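# Load a staple stick onto an open stapler's rail

## Task

Pick up one stick of staples from the tray and rest it straddling the open stapler's rail with its legs pointing down. The stapler must end up upright and lying flat on the table surface with nothing in between. The result only counts if it holds without the robot supporting anything, so release the stick and withdraw the grippers at the end.

## Robot and tools

Robot: two arms, left_arm and right_arm, each with a parallel gripper. The fingers extend along the gripper's +z axis and close along its y axis. end_effector_position is the point between the finger pads, roughly 1 cm short of the fingertips.

Frame: a single scene frame shared by both arms. The origin sits on the table top midway between the arms. +z is up, +x reaches out over the table, and left_arm is on the +y side. The words left and right are arm names only and say nothing about image sides. Printed hand positions may be somewhat off, more so when the arm reaches far.

Row format (used by every call that moves something): one list of 16 plain numbers covering both arms, even when only one arm moves. Order: x, y, z, qw, qx, qy, qz, opening for left_arm, then the same eight for right_arm. x, y, z are an absolute target position in metres in the scene frame. qw, qx, qy, qz are an absolute target orientation quaternion, w first, in the scene frame. Opening runs from -1 (closed) to +1 (fully open, 0.094 m) and is an absolute command. A call is refused, and nothing is sent, if any target lies more than 0.6 m from that arm's last reported position along any of that gripper's axes. To hold an orientation steady, resend the same quaternion you sent before rather than copying the reported one, which may have drifted. For an arm that should stay still, resend its last reported pose and the opening it should keep.

Tools:
execute_actions(actions, pictures). actions is an empty list, which just returns the current state, or a list with one item. An action is {"rows": [...], "steps": n}: 1 to 15 rows of 16 numbers, n at most 15 (default 15), each step lasting 1/30 s. Each row is used for one step, and the last row repeats if there are fewer rows than steps. A wait is {"steps": n} with n up to 300, counted from the previous result, so your reply time is included. pictures is a boolean; images come by default.
move(target, speed). target is one 16-number row of absolute poses as above. Each gripper follows a straight path to its pose and all paths finish together, taking 0.5 to 10 s (cut off at 10 s). speed is in m/s, 0.002 to 0.5, default 0.25, and turning is capped at twice that value in rad/s. The opening is sent when the move starts. Paths do not avoid obstacles or the other arm. Grippers lag, can wander off the path, and can go faster than speed when the arm is almost straight.
wait(seconds): 0 to 10 s, sends nothing new.
zoom_image(camera, region): camera is cam_head_left, cam_head_right, cam_left_wrist or cam_right_wrist. region is [x0, y0, x1, y1] in image pixels from the top-left corner, at most 504x504. Head images are 896x504 and wrist images are 616x616.
finished_scene(scene): ends and grades that scene (1 or 2). It cannot be undone.

Control behaviour: on each step the commanded pose is clipped to within 70 mm and 16 degrees of the measured pose, then damped inverse kinematics runs, with position given priority over orientation. Joint friction may leave the gripper up to about 31 mm short, and very small commands may produce no motion. After an action the arm continues only to its last clipped pose, so check the result and send the remaining distance. Joint limits in rad: waist -2.618..3.054, shoulder 0..3.142, elbow 0..3.142, wrist pitch -1.571..1.571, wrist yaw -1.571..1.571, wrist roll -2.094..2.094.

Gripping: grip_measured uses the same scale as opening, and each gripper may be off by about 1 mm. To keep hold of something, command about 0.03 below grip_measured, or less than that for a gentler grip. Pad force is roughly 50 to 62 N and is lower on parts under 2 mm thick. A staple stick is thin, so grip it gently but firmly.

Result lines: the state line gives each gripper's pose. The move: line reports how the move ended (done, off_target, moving, held, fault), the limits that applied (paced means the pose was clipped; held means a check blocked some steps, after which the arm may jump quickly), and each gripper's distance to its target. A pose unreachable line means the clearance check changed or blocked that arm's command, and HELD marks the affected steps. Hand target is the pose the controller is currently driving toward. FAULT or OVER-TEMPERATURE FAULT means the arm was stopped. MOTOR HOT appears at 75 °C; at 90 °C the arm stops for 10 s, and at 100 °C it goes limp and falls. Holding loads for long heats the motors.

The simulation keeps running while you think. Occasional tugs may act on a held part or push loose objects.

Avoid: dropping the stick, knocking the stapler over or lifting it off the table, pushing anything off the table, fast contacts, overshooting targets into contact (this presses harder), and letting the arms collide. Finish by opening the gripper, lifting clear, and then calling finished_scene.

Each tool is called after ">>>" as name(argument=value, ...) on one line, values as JSON.

## Session

>>> execute_actions(actions=[])

Scene clock: 0.00 s of 4800.00 s.
left_arm: end_effector_position=(+0.1354, +0.1410, +0.1293) grip_measured=+1.000 end_effector_quat_wxyz=(-0.030, -0.128, +0.989, +0.068) | right_arm: end_effector_position=(+0.1536, -0.6156, +0.1092) grip_measured=+1.000 end_effector_quat_wxyz=(+0.585, +0.712, +0.272, +0.277)
Joint positions: left_arm=[-0.819  1.48   1.224 -1.461 -0.027 -1.104  0.094] | right_arm=[-1.487  1.585  0.271  1.06  -0.869  1.453  0.094]
Joint velocities: left_arm=[ 0.007  0.002  0.002  0.007 -0.037 -0.11   0.   ] | right_arm=[ 0.007  0.007  0.002 -0.022 -0.022  0.007  0.   ]
Hand target (left_arm): +0.135, +0.141, +0.129; -0.030, -0.128, +0.989, +0.068
Hand target (right_arm): +0.154, -0.616, +0.109; +0.585, +0.712, +0.272, +0.277

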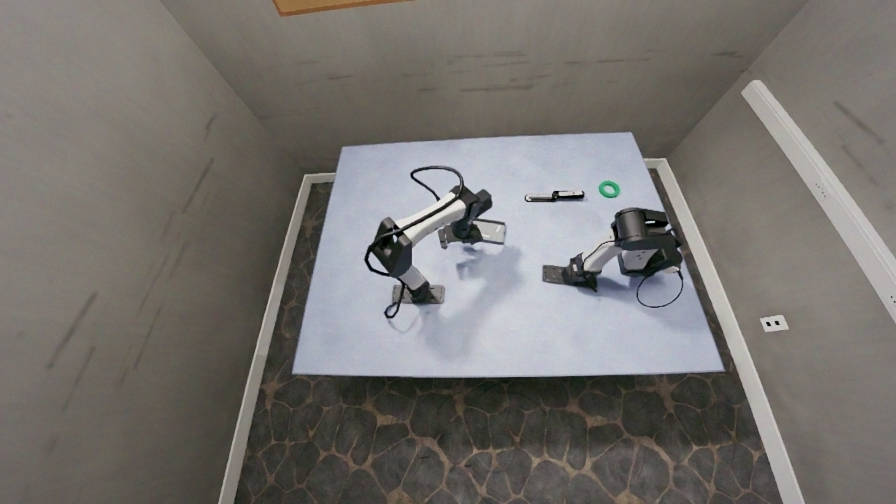

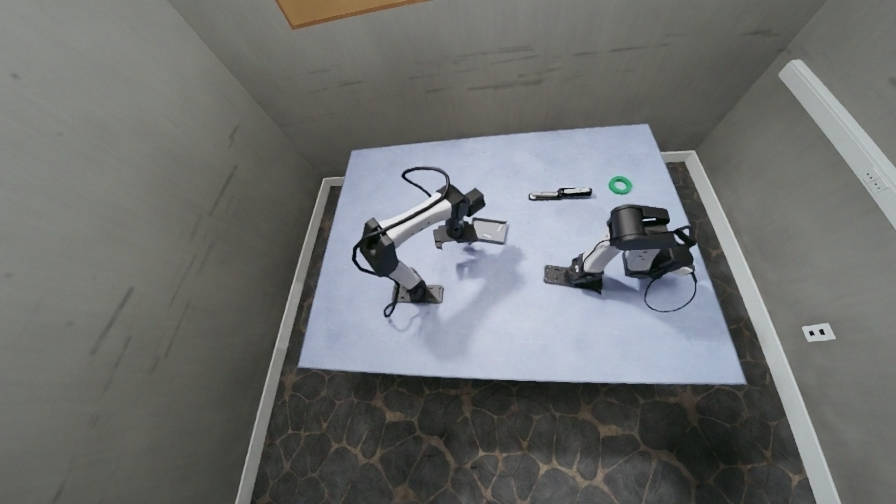

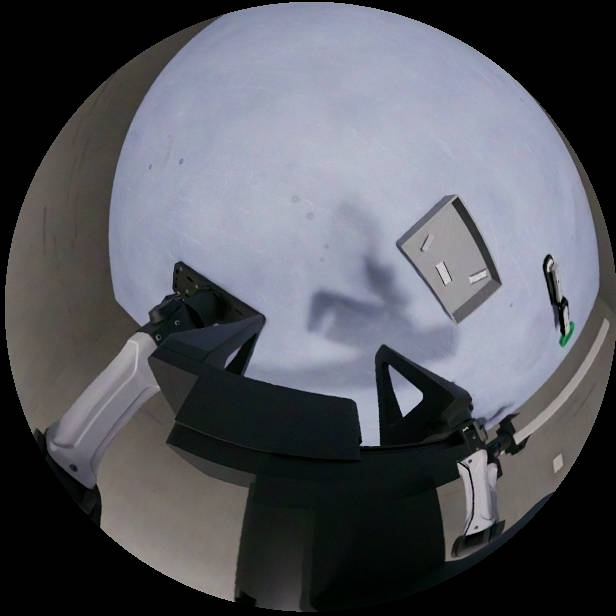

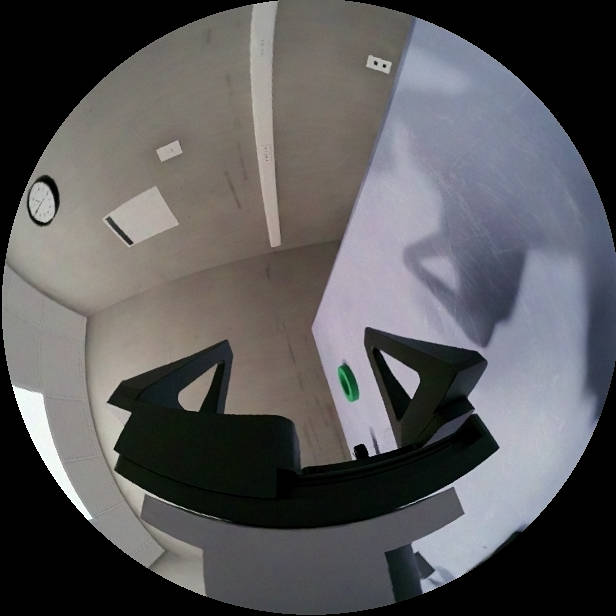

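>>> zoom_image(camera="cam_head_right", region=[440, 160, 640, 270])

>>> zoom_image(camera="cam_left_wrist", region=[380, 170, 600, 360])

>>> move(target=[0.1,0.35,0.15,0,0,1,0,1, 0.25,-0.15,0.18,0,0,1,0,1])

Region (440, 160, 640, 270) of cam_head_right's 896x504 image, scaled by 2.520, with more detail than that image has; it fills the top 277 rows of this view, and the rest is white.

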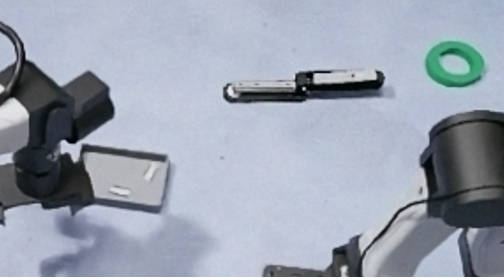

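Region (380, 170, 600, 360) of cam_left_wrist's 616x616 image, scaled by 2.291, with more detail than that image has; it fills the top 435 rows of this view, and the rest is white.

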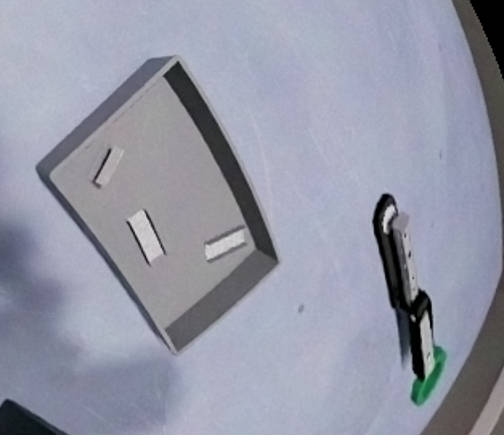

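Scene clock: 20.83 s of 4800.00 s.
left_arm: end_effector_position=(+0.0997, +0.3490, +0.1493) grip_measured=+1.000 end_effector_quat_wxyz=(+0.010, -0.000, +1.000, +0.013) | right_arm: end_effector_position=(+0.2512, -0.1509, +0.1780) grip_measured=+1.000 end_effector_quat_wxyz=(-0.001, +0.013, +1.000, +0.010)
Joint positions: left_arm=[ 0.452  0.965  0.984 -1.56  -0.015  0.426  0.094] | right_arm=[ 0.725  1.467  1.417 -1.512 -0.019  0.589  0.094]
Joint velocities: left_arm=[ 0.012  0.007  0.007  0.022  0.022 -0.007  0.   ] | right_arm=[-0.012  0.007 -0.002  0.051  0.007  0.007  0.   ]
Hand target (left_arm): +0.096, +0.346, +0.148; +0.007, -0.001, +1.000, +0.004
Hand target (right_arm): +0.253, -0.147, +0.181; -0.002, +0.005, +1.000, +0.011
Off the commanded pose (left_arm): 0.001 m, 2 deg.
Off the commanded pose (right_arm): 0.002 m, 2 deg.
joint sent to its limit (left arm) — the command would take joint 4 (wrist pitch) past its lower limit, so that joint was sent only as far as its limit.
After step 90, 12.03 s passed at rest.
move: done

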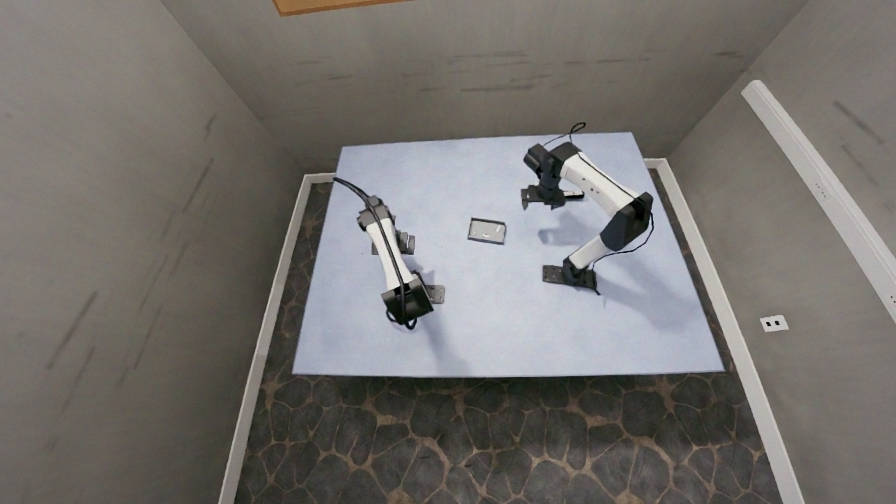

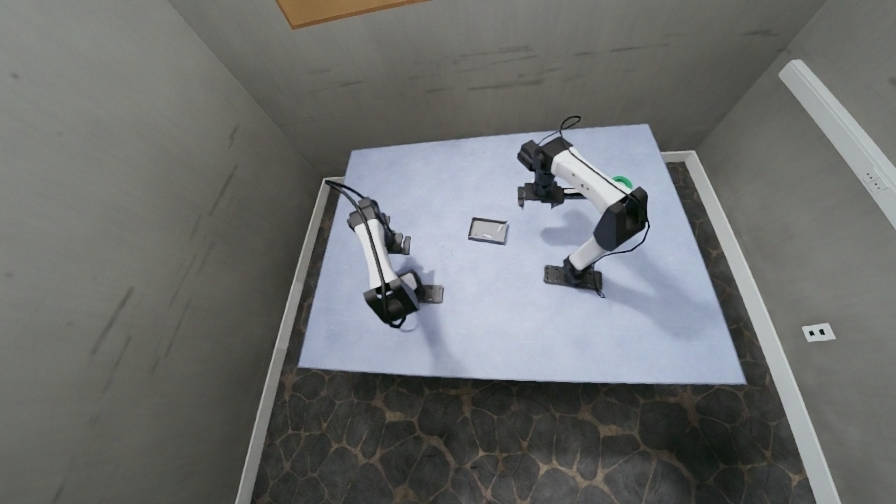

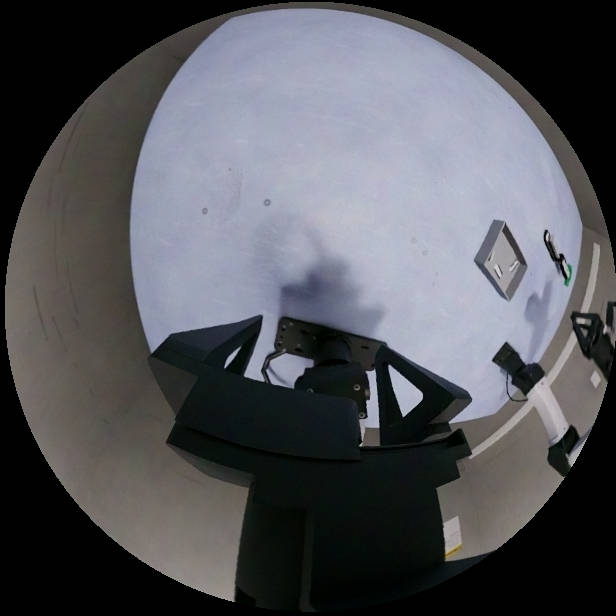

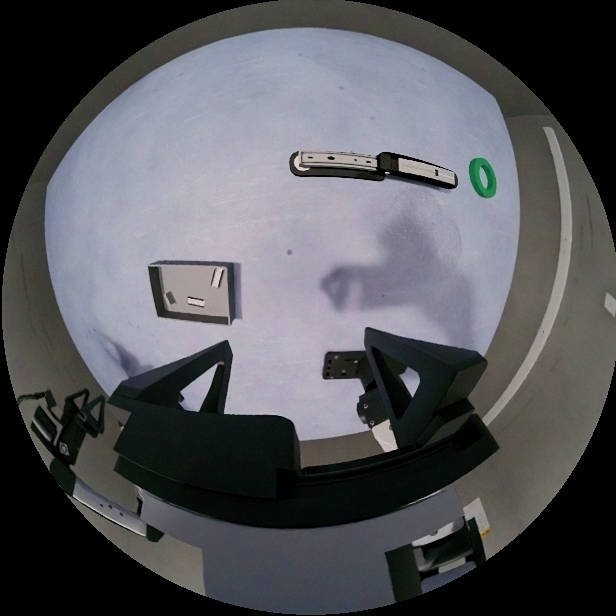

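>>> move(target=[0.1,0.35,0.15,0,0,1,0,1, 0.2,0.03,0.1,0,0,1,0,1])

>>> zoom_image(camera="cam_right_wrist", region=[180, 140, 430, 390])

Scene clock: 29.50 s of 4800.00 s.
left_arm: end_effector_position=(+0.0988, +0.3507, +0.1493) grip_measured=+1.000 end_effector_quat_wxyz=(+0.010, +0.001, +1.000, +0.012) | right_arm: end_effector_position=(+0.1968, +0.0242, +0.0981) grip_measured=+1.000 end_effector_quat_wxyz=(-0.013, -0.003, +1.000, -0.007)
Joint positions: left_arm=[ 0.469  0.965  0.984 -1.56  -0.014  0.447  0.094] | right_arm=[ 1.273  1.864  1.536 -1.266 -0.016  1.105  0.094]
Joint velocities: left_arm=[-0.002 -0.012 -0.007  0.051 -0.007 -0.095  0.   ] | right_arm=[-0.007 -0.007 -0.012  0.051 -0.007  0.022  0.   ]
Hand target (left_arm): +0.100, +0.350, +0.150; +0.002, -0.000, +1.000, +0.001
Hand target (right_arm): +0.201, +0.030, +0.100; -0.004, +0.000, +1.000, -0.002
Off the commanded pose (left_arm): 0.002 m, 2 deg.
Off the commanded pose (right_arm): 0.007 m, 2 deg.
joint sent to its limit (left arm) — the command would take joint 4 (wrist pitch) past its lower limit, so that joint was sent only as far as its limit.
After step 90, 4.27 s passed at rest.
move: done

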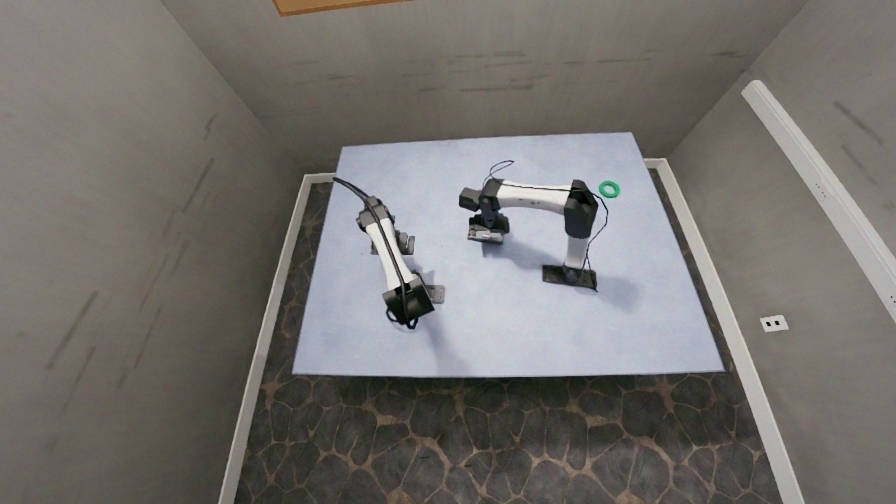

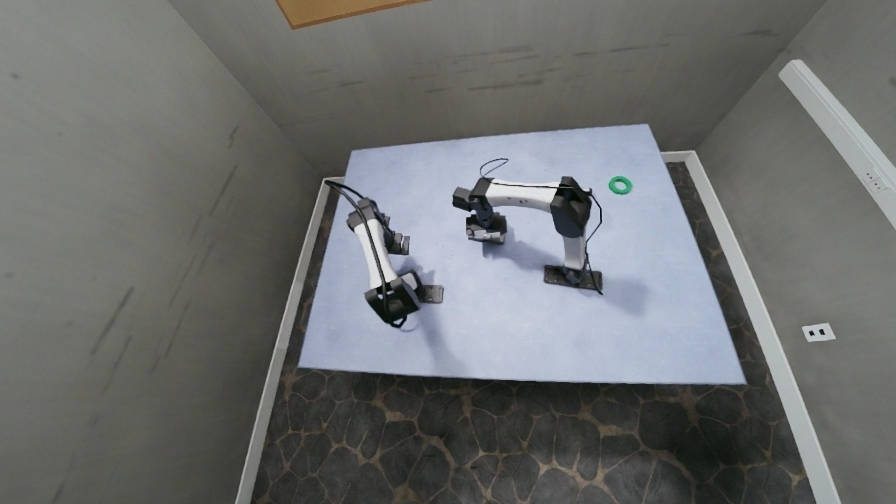

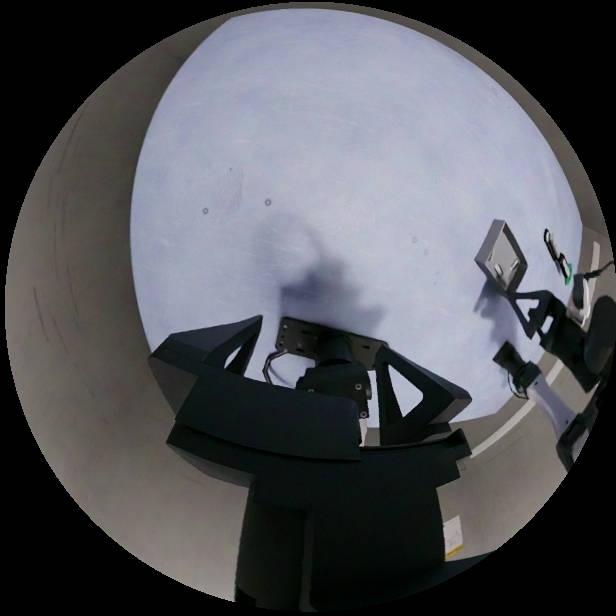

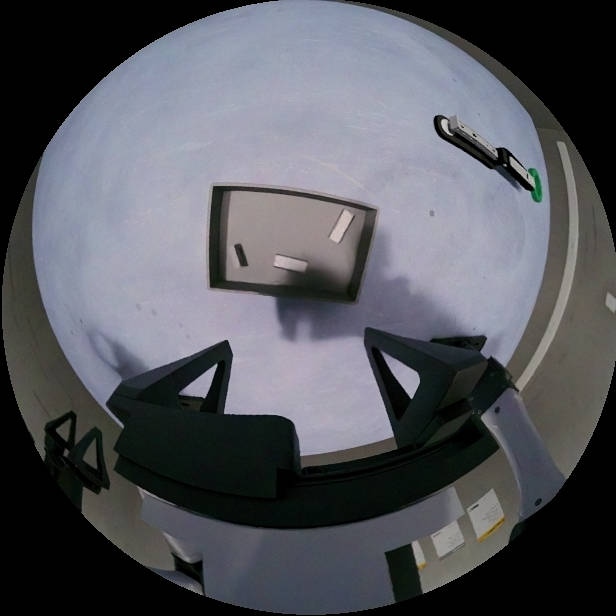

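Region (180, 140, 430, 390) of cam_right_wrist's 616x616 image, scaled by 2.016, with more detail than that image has.

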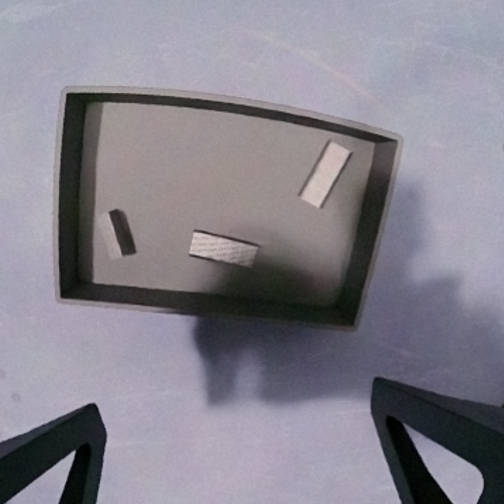

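>>> move(target=[0.1,0.35,0.15,0,0,1,0,1, 0.19,0.03,0.055,0,0,1,0,1], speed=0.1)

>>> zoom_image(camera="cam_right_wrist", region=[200, 150, 400, 320])

>>> zoom_image(camera="cam_left_wrist", region=[460, 210, 580, 330])

Scene clock: 36.87 s of 4800.00 s.
left_arm: end_effector_position=(+0.0989, +0.3506, +0.1493) grip_measured=+1.000 end_effector_quat_wxyz=(+0.010, +0.001, +1.000, +0.012) | right_arm: end_effector_position=(+0.1923, +0.0334, +0.0648) grip_measured=+1.000 end_effector_quat_wxyz=(-0.001, +0.001, +1.000, +0.013)
Joint positions: left_arm=[ 0.469  0.965  0.984 -1.56  -0.013  0.447  0.094] | right_arm=[ 1.298  1.864  1.402 -1.085 -0.013  1.138  0.094]
Joint velocities: left_arm=[-0.007 -0.012  0.007 -0.051  0.022  0.007  0.   ] | right_arm=[-0.017 -0.027  0.007 -0.037 -0.037  0.051  0.   ]
Hand target (left_arm): +0.100, +0.350, +0.150; +0.002, -0.000, +1.000, +0.001
Hand target (right_arm): +0.190, +0.030, +0.055; -0.000, -0.000, +1.000, -0.000
Off the commanded pose (left_arm): 0.001 m, 2 deg.
Off the commanded pose (right_arm): 0.011 m, 2 deg.
joint sent to its limit (left arm) — the command would take joint 4 (wrist pitch) past its lower limit, so that joint was sent only as far as its limit.
After step 90, 3.37 s passed at rest.
move: off_target (right_arm)

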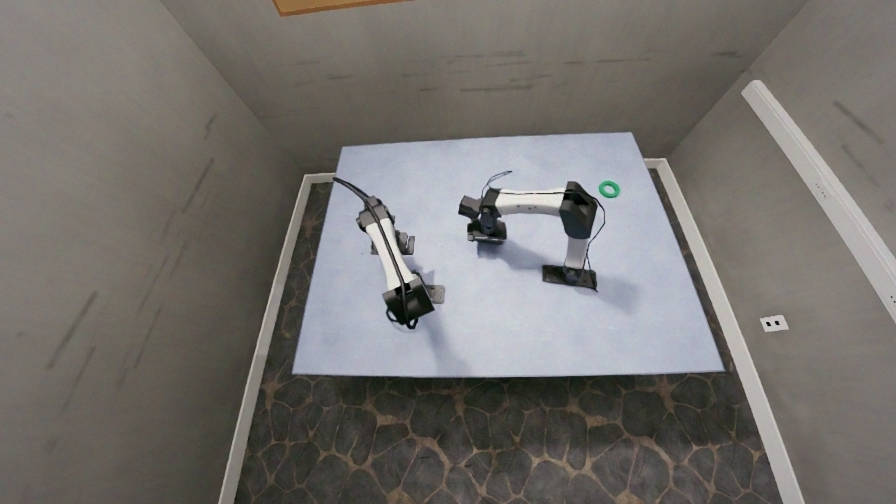

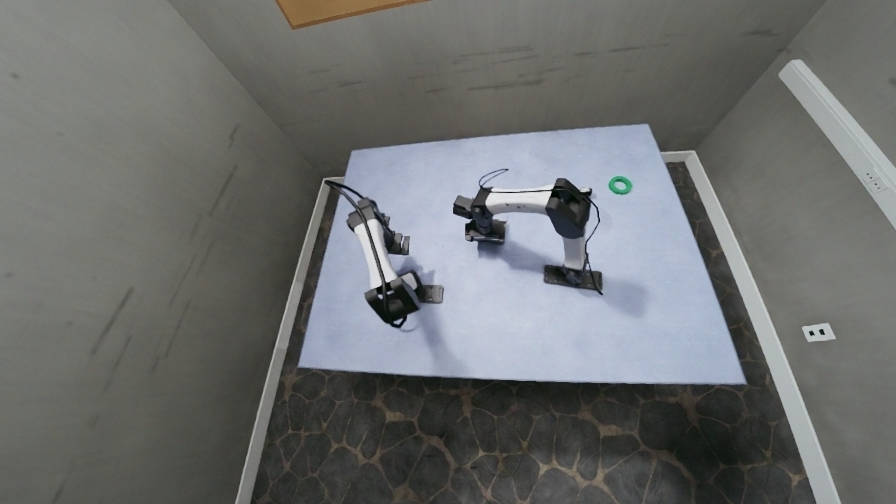

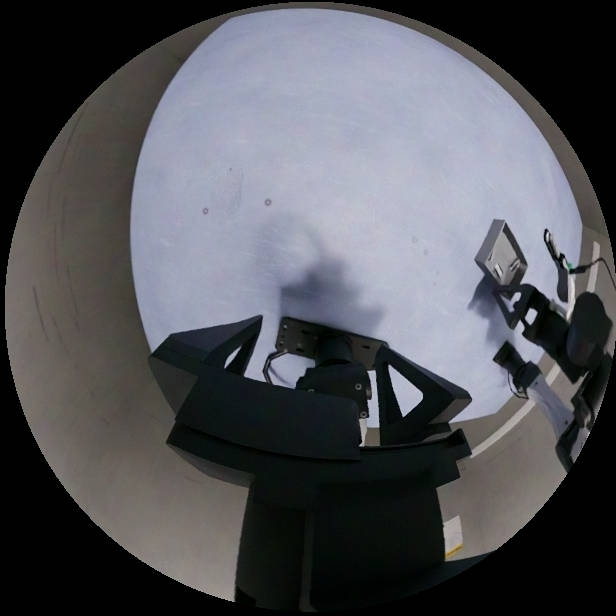

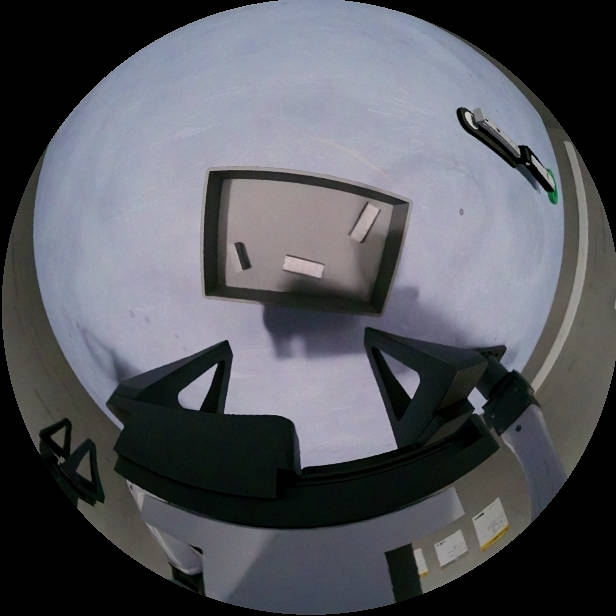

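Region (200, 150, 400, 320) of cam_right_wrist's 616x616 image, scaled by 2.520, with more detail than that image has; it fills the top 428 rows of this view, and the rest is white.

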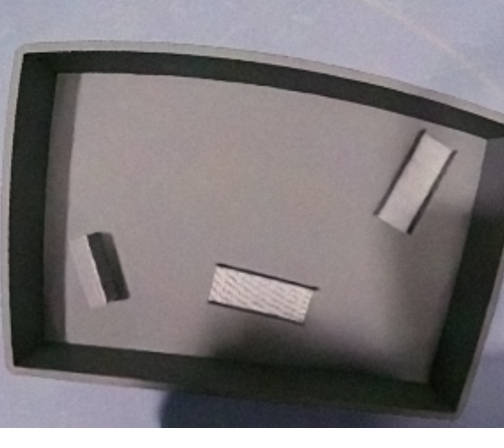

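Region (460, 210, 580, 330) of cam_left_wrist's 616x616 image, scaled by 4.200, with more detail than that image has.

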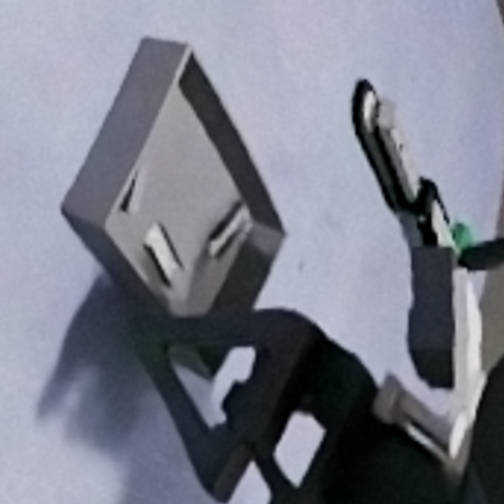

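>>> move(target=[0.1,0.35,0.15,0,0,1,0,1, 0.246,0.028,0.058,0.297,-0.679,0.570,0.354,-0.15])

>>> zoom_image(camera="cam_right_wrist", region=[200, 200, 400, 400])

Scene clock: 95.17 s of 4800.00 s.
left_arm: end_effector_position=(+0.0989, +0.3506, +0.1493) grip_measured=+1.000 end_effector_quat_wxyz=(+0.010, +0.002, +1.000, +0.012) | right_arm: end_effector_position=(+0.2412, +0.0238, +0.0560) grip_measured=-0.149 end_effector_quat_wxyz=(-0.296, +0.683, -0.570, -0.348)
Joint positions: left_arm=[ 0.469  0.965  0.984 -1.56  -0.013  0.447  0.094] | right_arm=[ 0.824  1.642  0.719 -0.064 -0.799 -0.835  0.04 ]
Joint velocities: left_arm=[-0.017 -0.002 -0.017 -0.037  0.022 -0.037  0.   ] | right_arm=[ 0.002 -0.022  0.007 -0.095 -0.007 -0.022  0.001]
Hand target (left_arm): +0.100, +0.350, +0.150; +0.002, +0.000, +1.000, +0.001
Hand target (right_arm): +0.248, +0.027, +0.059; -0.301, +0.682, -0.566, -0.352
Off the commanded pose (left_arm): 0.001 m, 2 deg.
Off the commanded pose (right_arm): 0.007 m, 1 deg.
joint sent to its limit (left arm) — the command would take joint 4 (wrist pitch) past its lower limit, so that joint was sent only as far as its limit.
After step 90, 50.80 s passed at rest.
move: done

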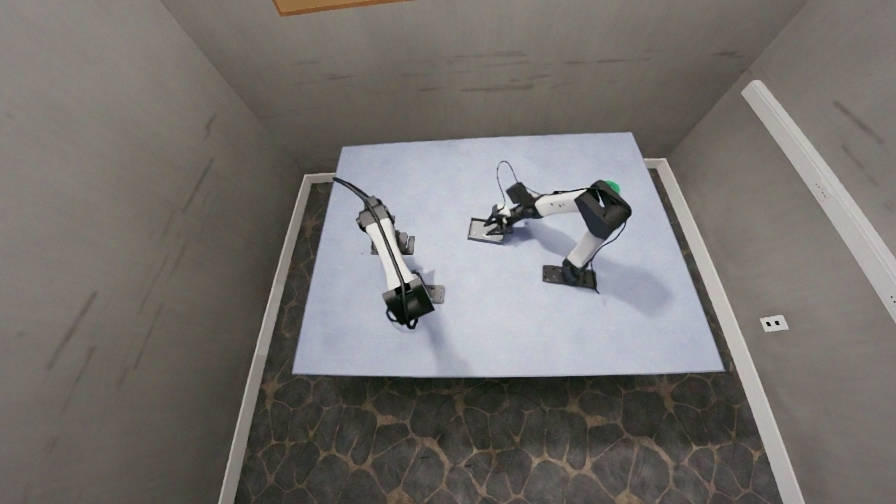

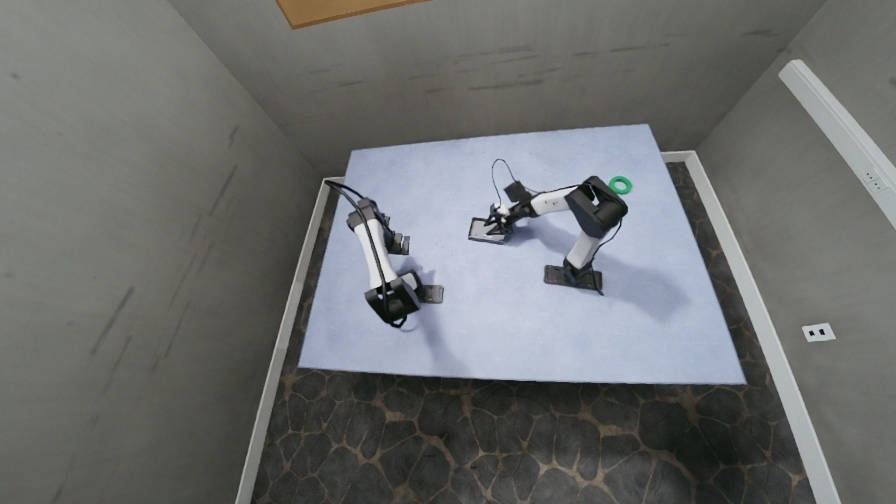

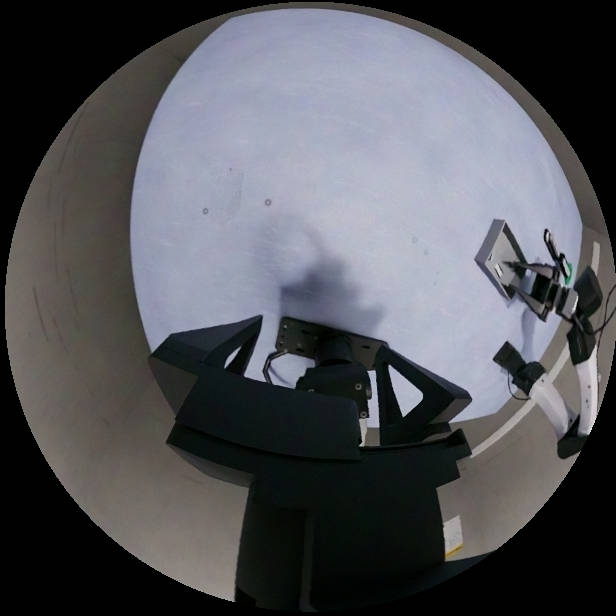

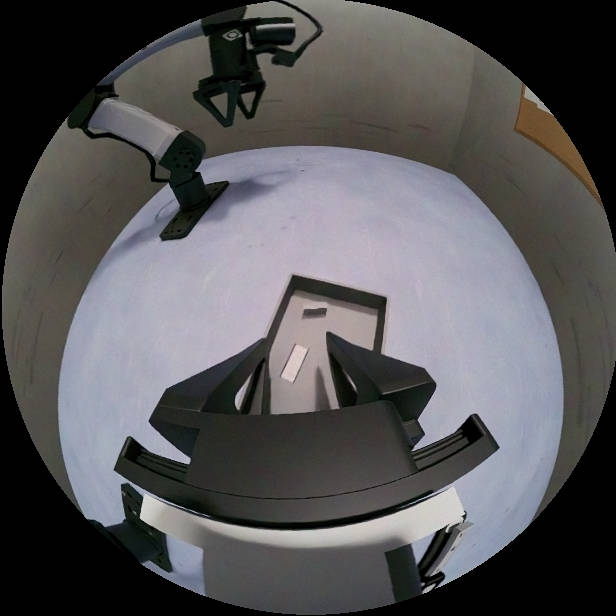

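Region (200, 200, 400, 400) of cam_right_wrist's 616x616 image, scaled by 2.520, with more detail than that image has.

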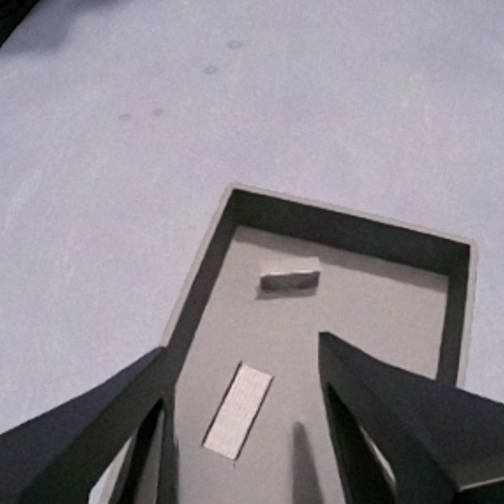

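>>> move(target=[0.19,0.2,0.09,0,0,1,0,1, 0.254,0.052,0.032,0.297,-0.679,0.570,0.354,-0.15], speed=0.1)

>>> zoom_image(camera="cam_right_wrist", region=[200, 200, 400, 400])

>>> zoom_image(camera="cam_left_wrist", region=[380, 180, 580, 380])

Scene clock: 104.17 s of 4800.00 s.
left_arm: end_effector_position=(+0.1849, +0.2112, +0.0893) grip_measured=+1.000 end_effector_quat_wxyz=(-0.003, -0.000, +1.000, +0.009) | right_arm: end_effector_position=(+0.2496, +0.0451, +0.0312) grip_measured=-0.149 end_effector_quat_wxyz=(-0.292, +0.678, -0.572, -0.358)
Joint positions: left_arm=[-0.401  1.363  0.977 -1.197 -0.014 -0.426  0.094] | right_arm=[ 0.857  1.792  0.754  0.077 -0.796 -0.78   0.04 ]
Joint velocities: left_arm=[ 0.012 -0.002 -0.002 -0.037  0.022 -0.051  0.   ] | right_arm=[-0.002  0.012 -0.007  0.051 -0.022 -0.022 -0.   ]
Hand target (left_arm): +0.192, +0.204, +0.091; +0.004, +0.000, +1.000, +0.002
Hand target (right_arm): +0.254, +0.052, +0.032; -0.297, +0.679, -0.570, -0.354
Off the commanded pose (left_arm): 0.012 m, 1 deg.
Off the commanded pose (right_arm): 0.008 m, 1 deg.
After step 90, 3.70 s passed at rest.
move: off_target (left_arm)

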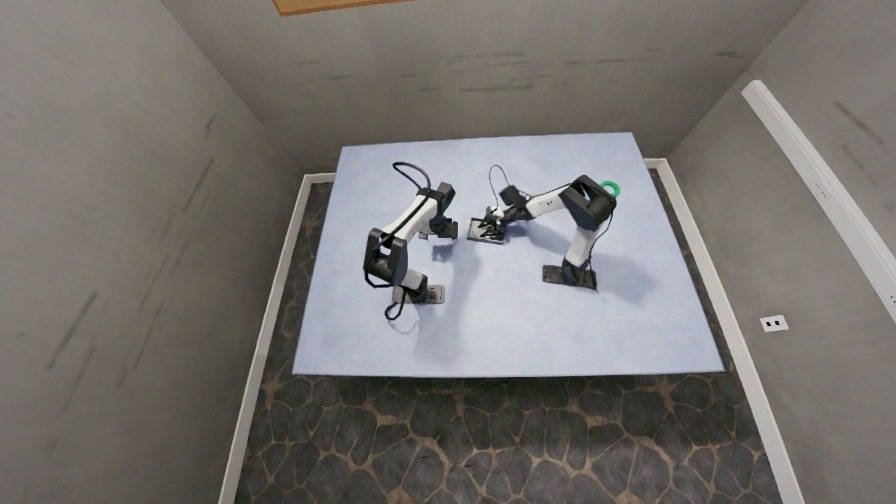

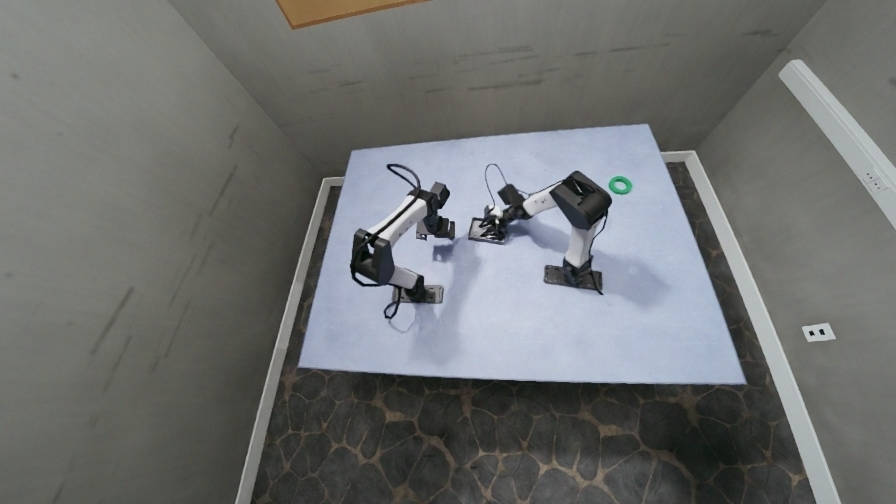

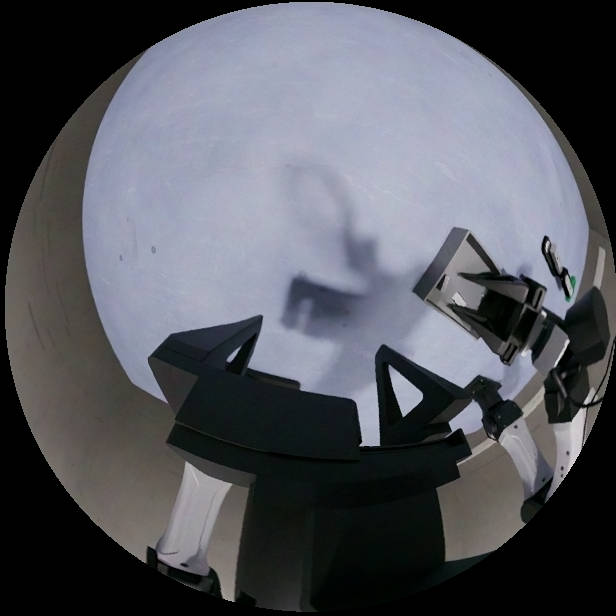

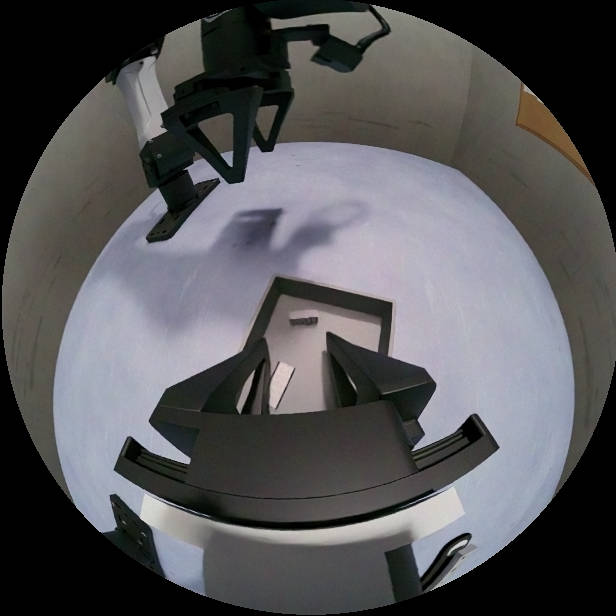

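Region (200, 200, 400, 400) of cam_right_wrist's 616x616 image, scaled by 2.520, with more detail than that image has.

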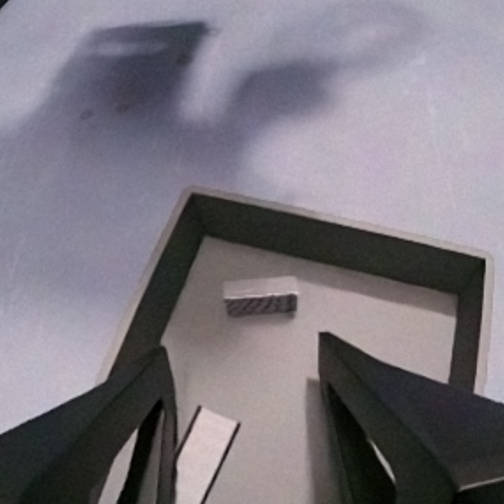

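Region (380, 180, 580, 380) of cam_left_wrist's 616x616 image, scaled by 2.520, with more detail than that image has.

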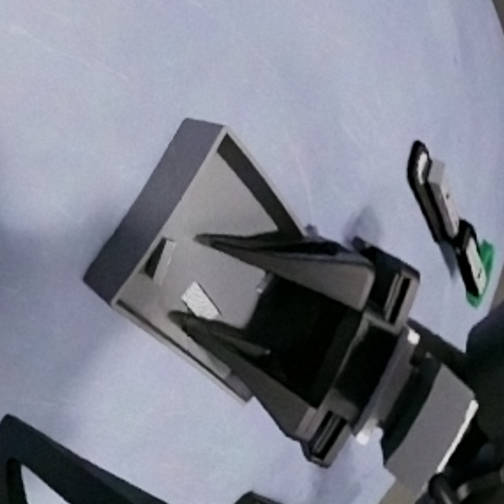

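>>> move(target=[0.185,0.211,0.089,0,0,1,0,1, 0.255,0.078,0.018,0.297,-0.679,0.570,0.354,-0.15], speed=0.03)

>>> zoom_image(camera="cam_right_wrist", region=[200, 200, 400, 400])

>>> zoom_image(camera="cam_left_wrist", region=[380, 180, 580, 380])

Scene clock: 112.73 s of 4800.00 s.
left_arm: end_effector_position=(+0.1851, +0.2109, +0.0893) grip_measured=+1.000 end_effector_quat_wxyz=(-0.002, +0.002, +1.000, +0.008) | right_arm: end_effector_position=(+0.2518, +0.0761, +0.0297) grip_measured=-0.149 end_effector_quat_wxyz=(-0.309, +0.682, -0.554, -0.363)
Joint positions: left_arm=[-0.401  1.363  0.977 -1.196 -0.013 -0.422  0.094] | right_arm=[ 0.919  1.872  0.807  0.189 -0.781 -0.723  0.04 ]
Joint velocities: left_arm=[-0.012 -0.007  0.002 -0.051  0.037 -0.037  0.   ] | right_arm=[-0.012 -0.007 -0.012 -0.007 -0.007 -0.007  0.   ]
Hand target (left_arm): +0.185, +0.211, +0.089; -0.000, -0.000, +1.000, +0.000
Hand target (right_arm): +0.255, +0.077, +0.018; -0.297, +0.679, -0.570, -0.354
Off the commanded pose (left_arm): 0.000 m, 1 deg.
Off the commanded pose (right_arm): 0.012 m, 3 deg.
After step 90, 4.10 s passed at rest.
move: off_target (right_arm)

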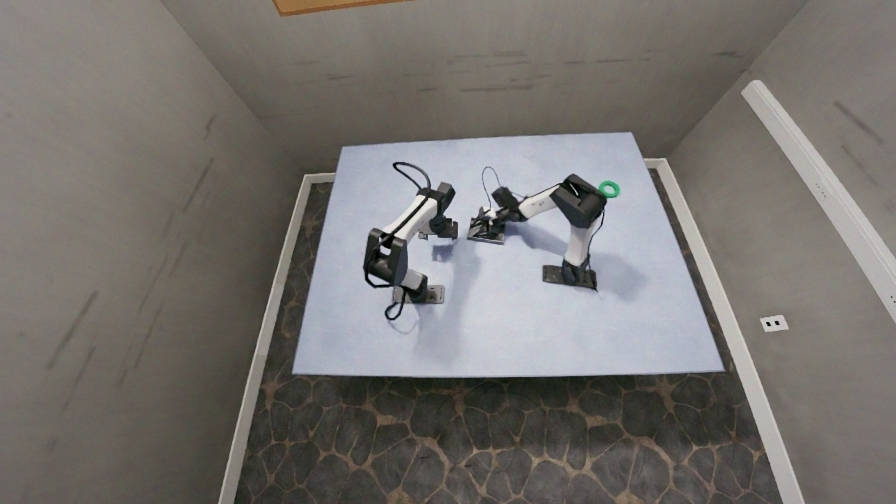

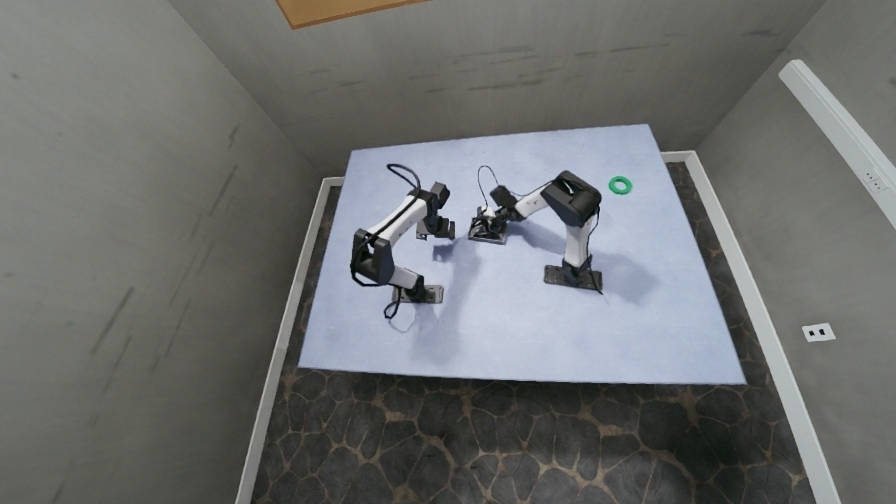

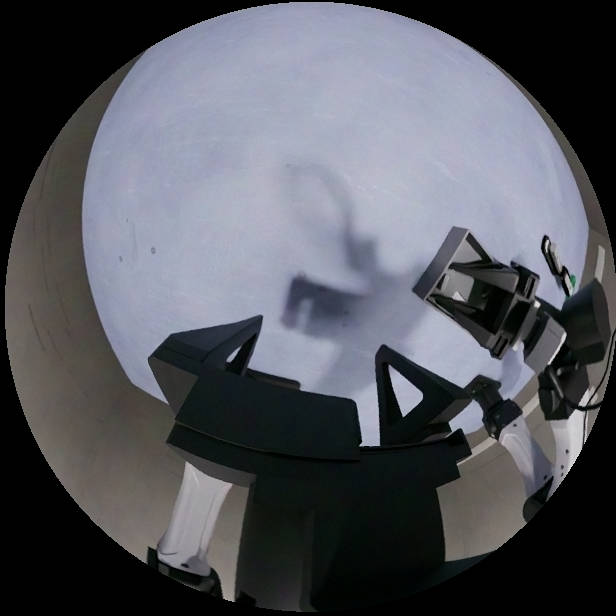

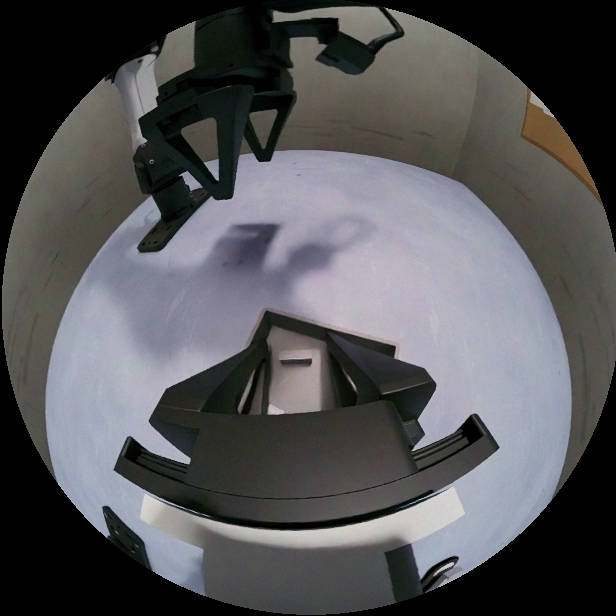

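Region (200, 200, 400, 400) of cam_right_wrist's 616x616 image, scaled by 2.520, with more detail than that image has.

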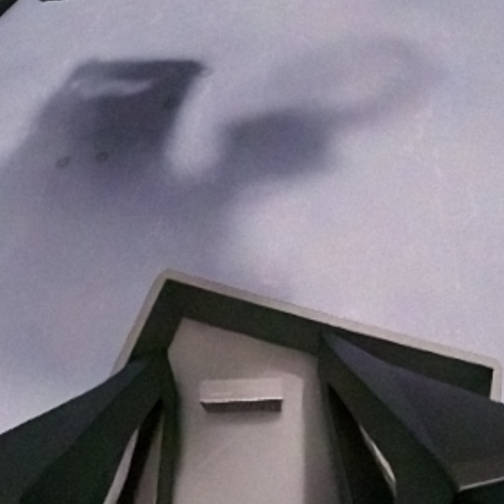

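Region (380, 180, 580, 380) of cam_left_wrist's 616x616 image, scaled by 2.520, with more detail than that image has.

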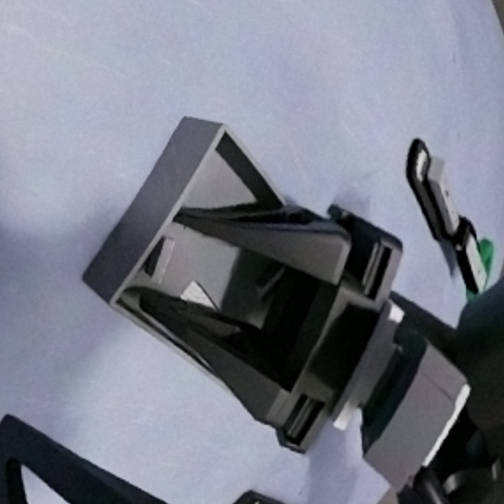

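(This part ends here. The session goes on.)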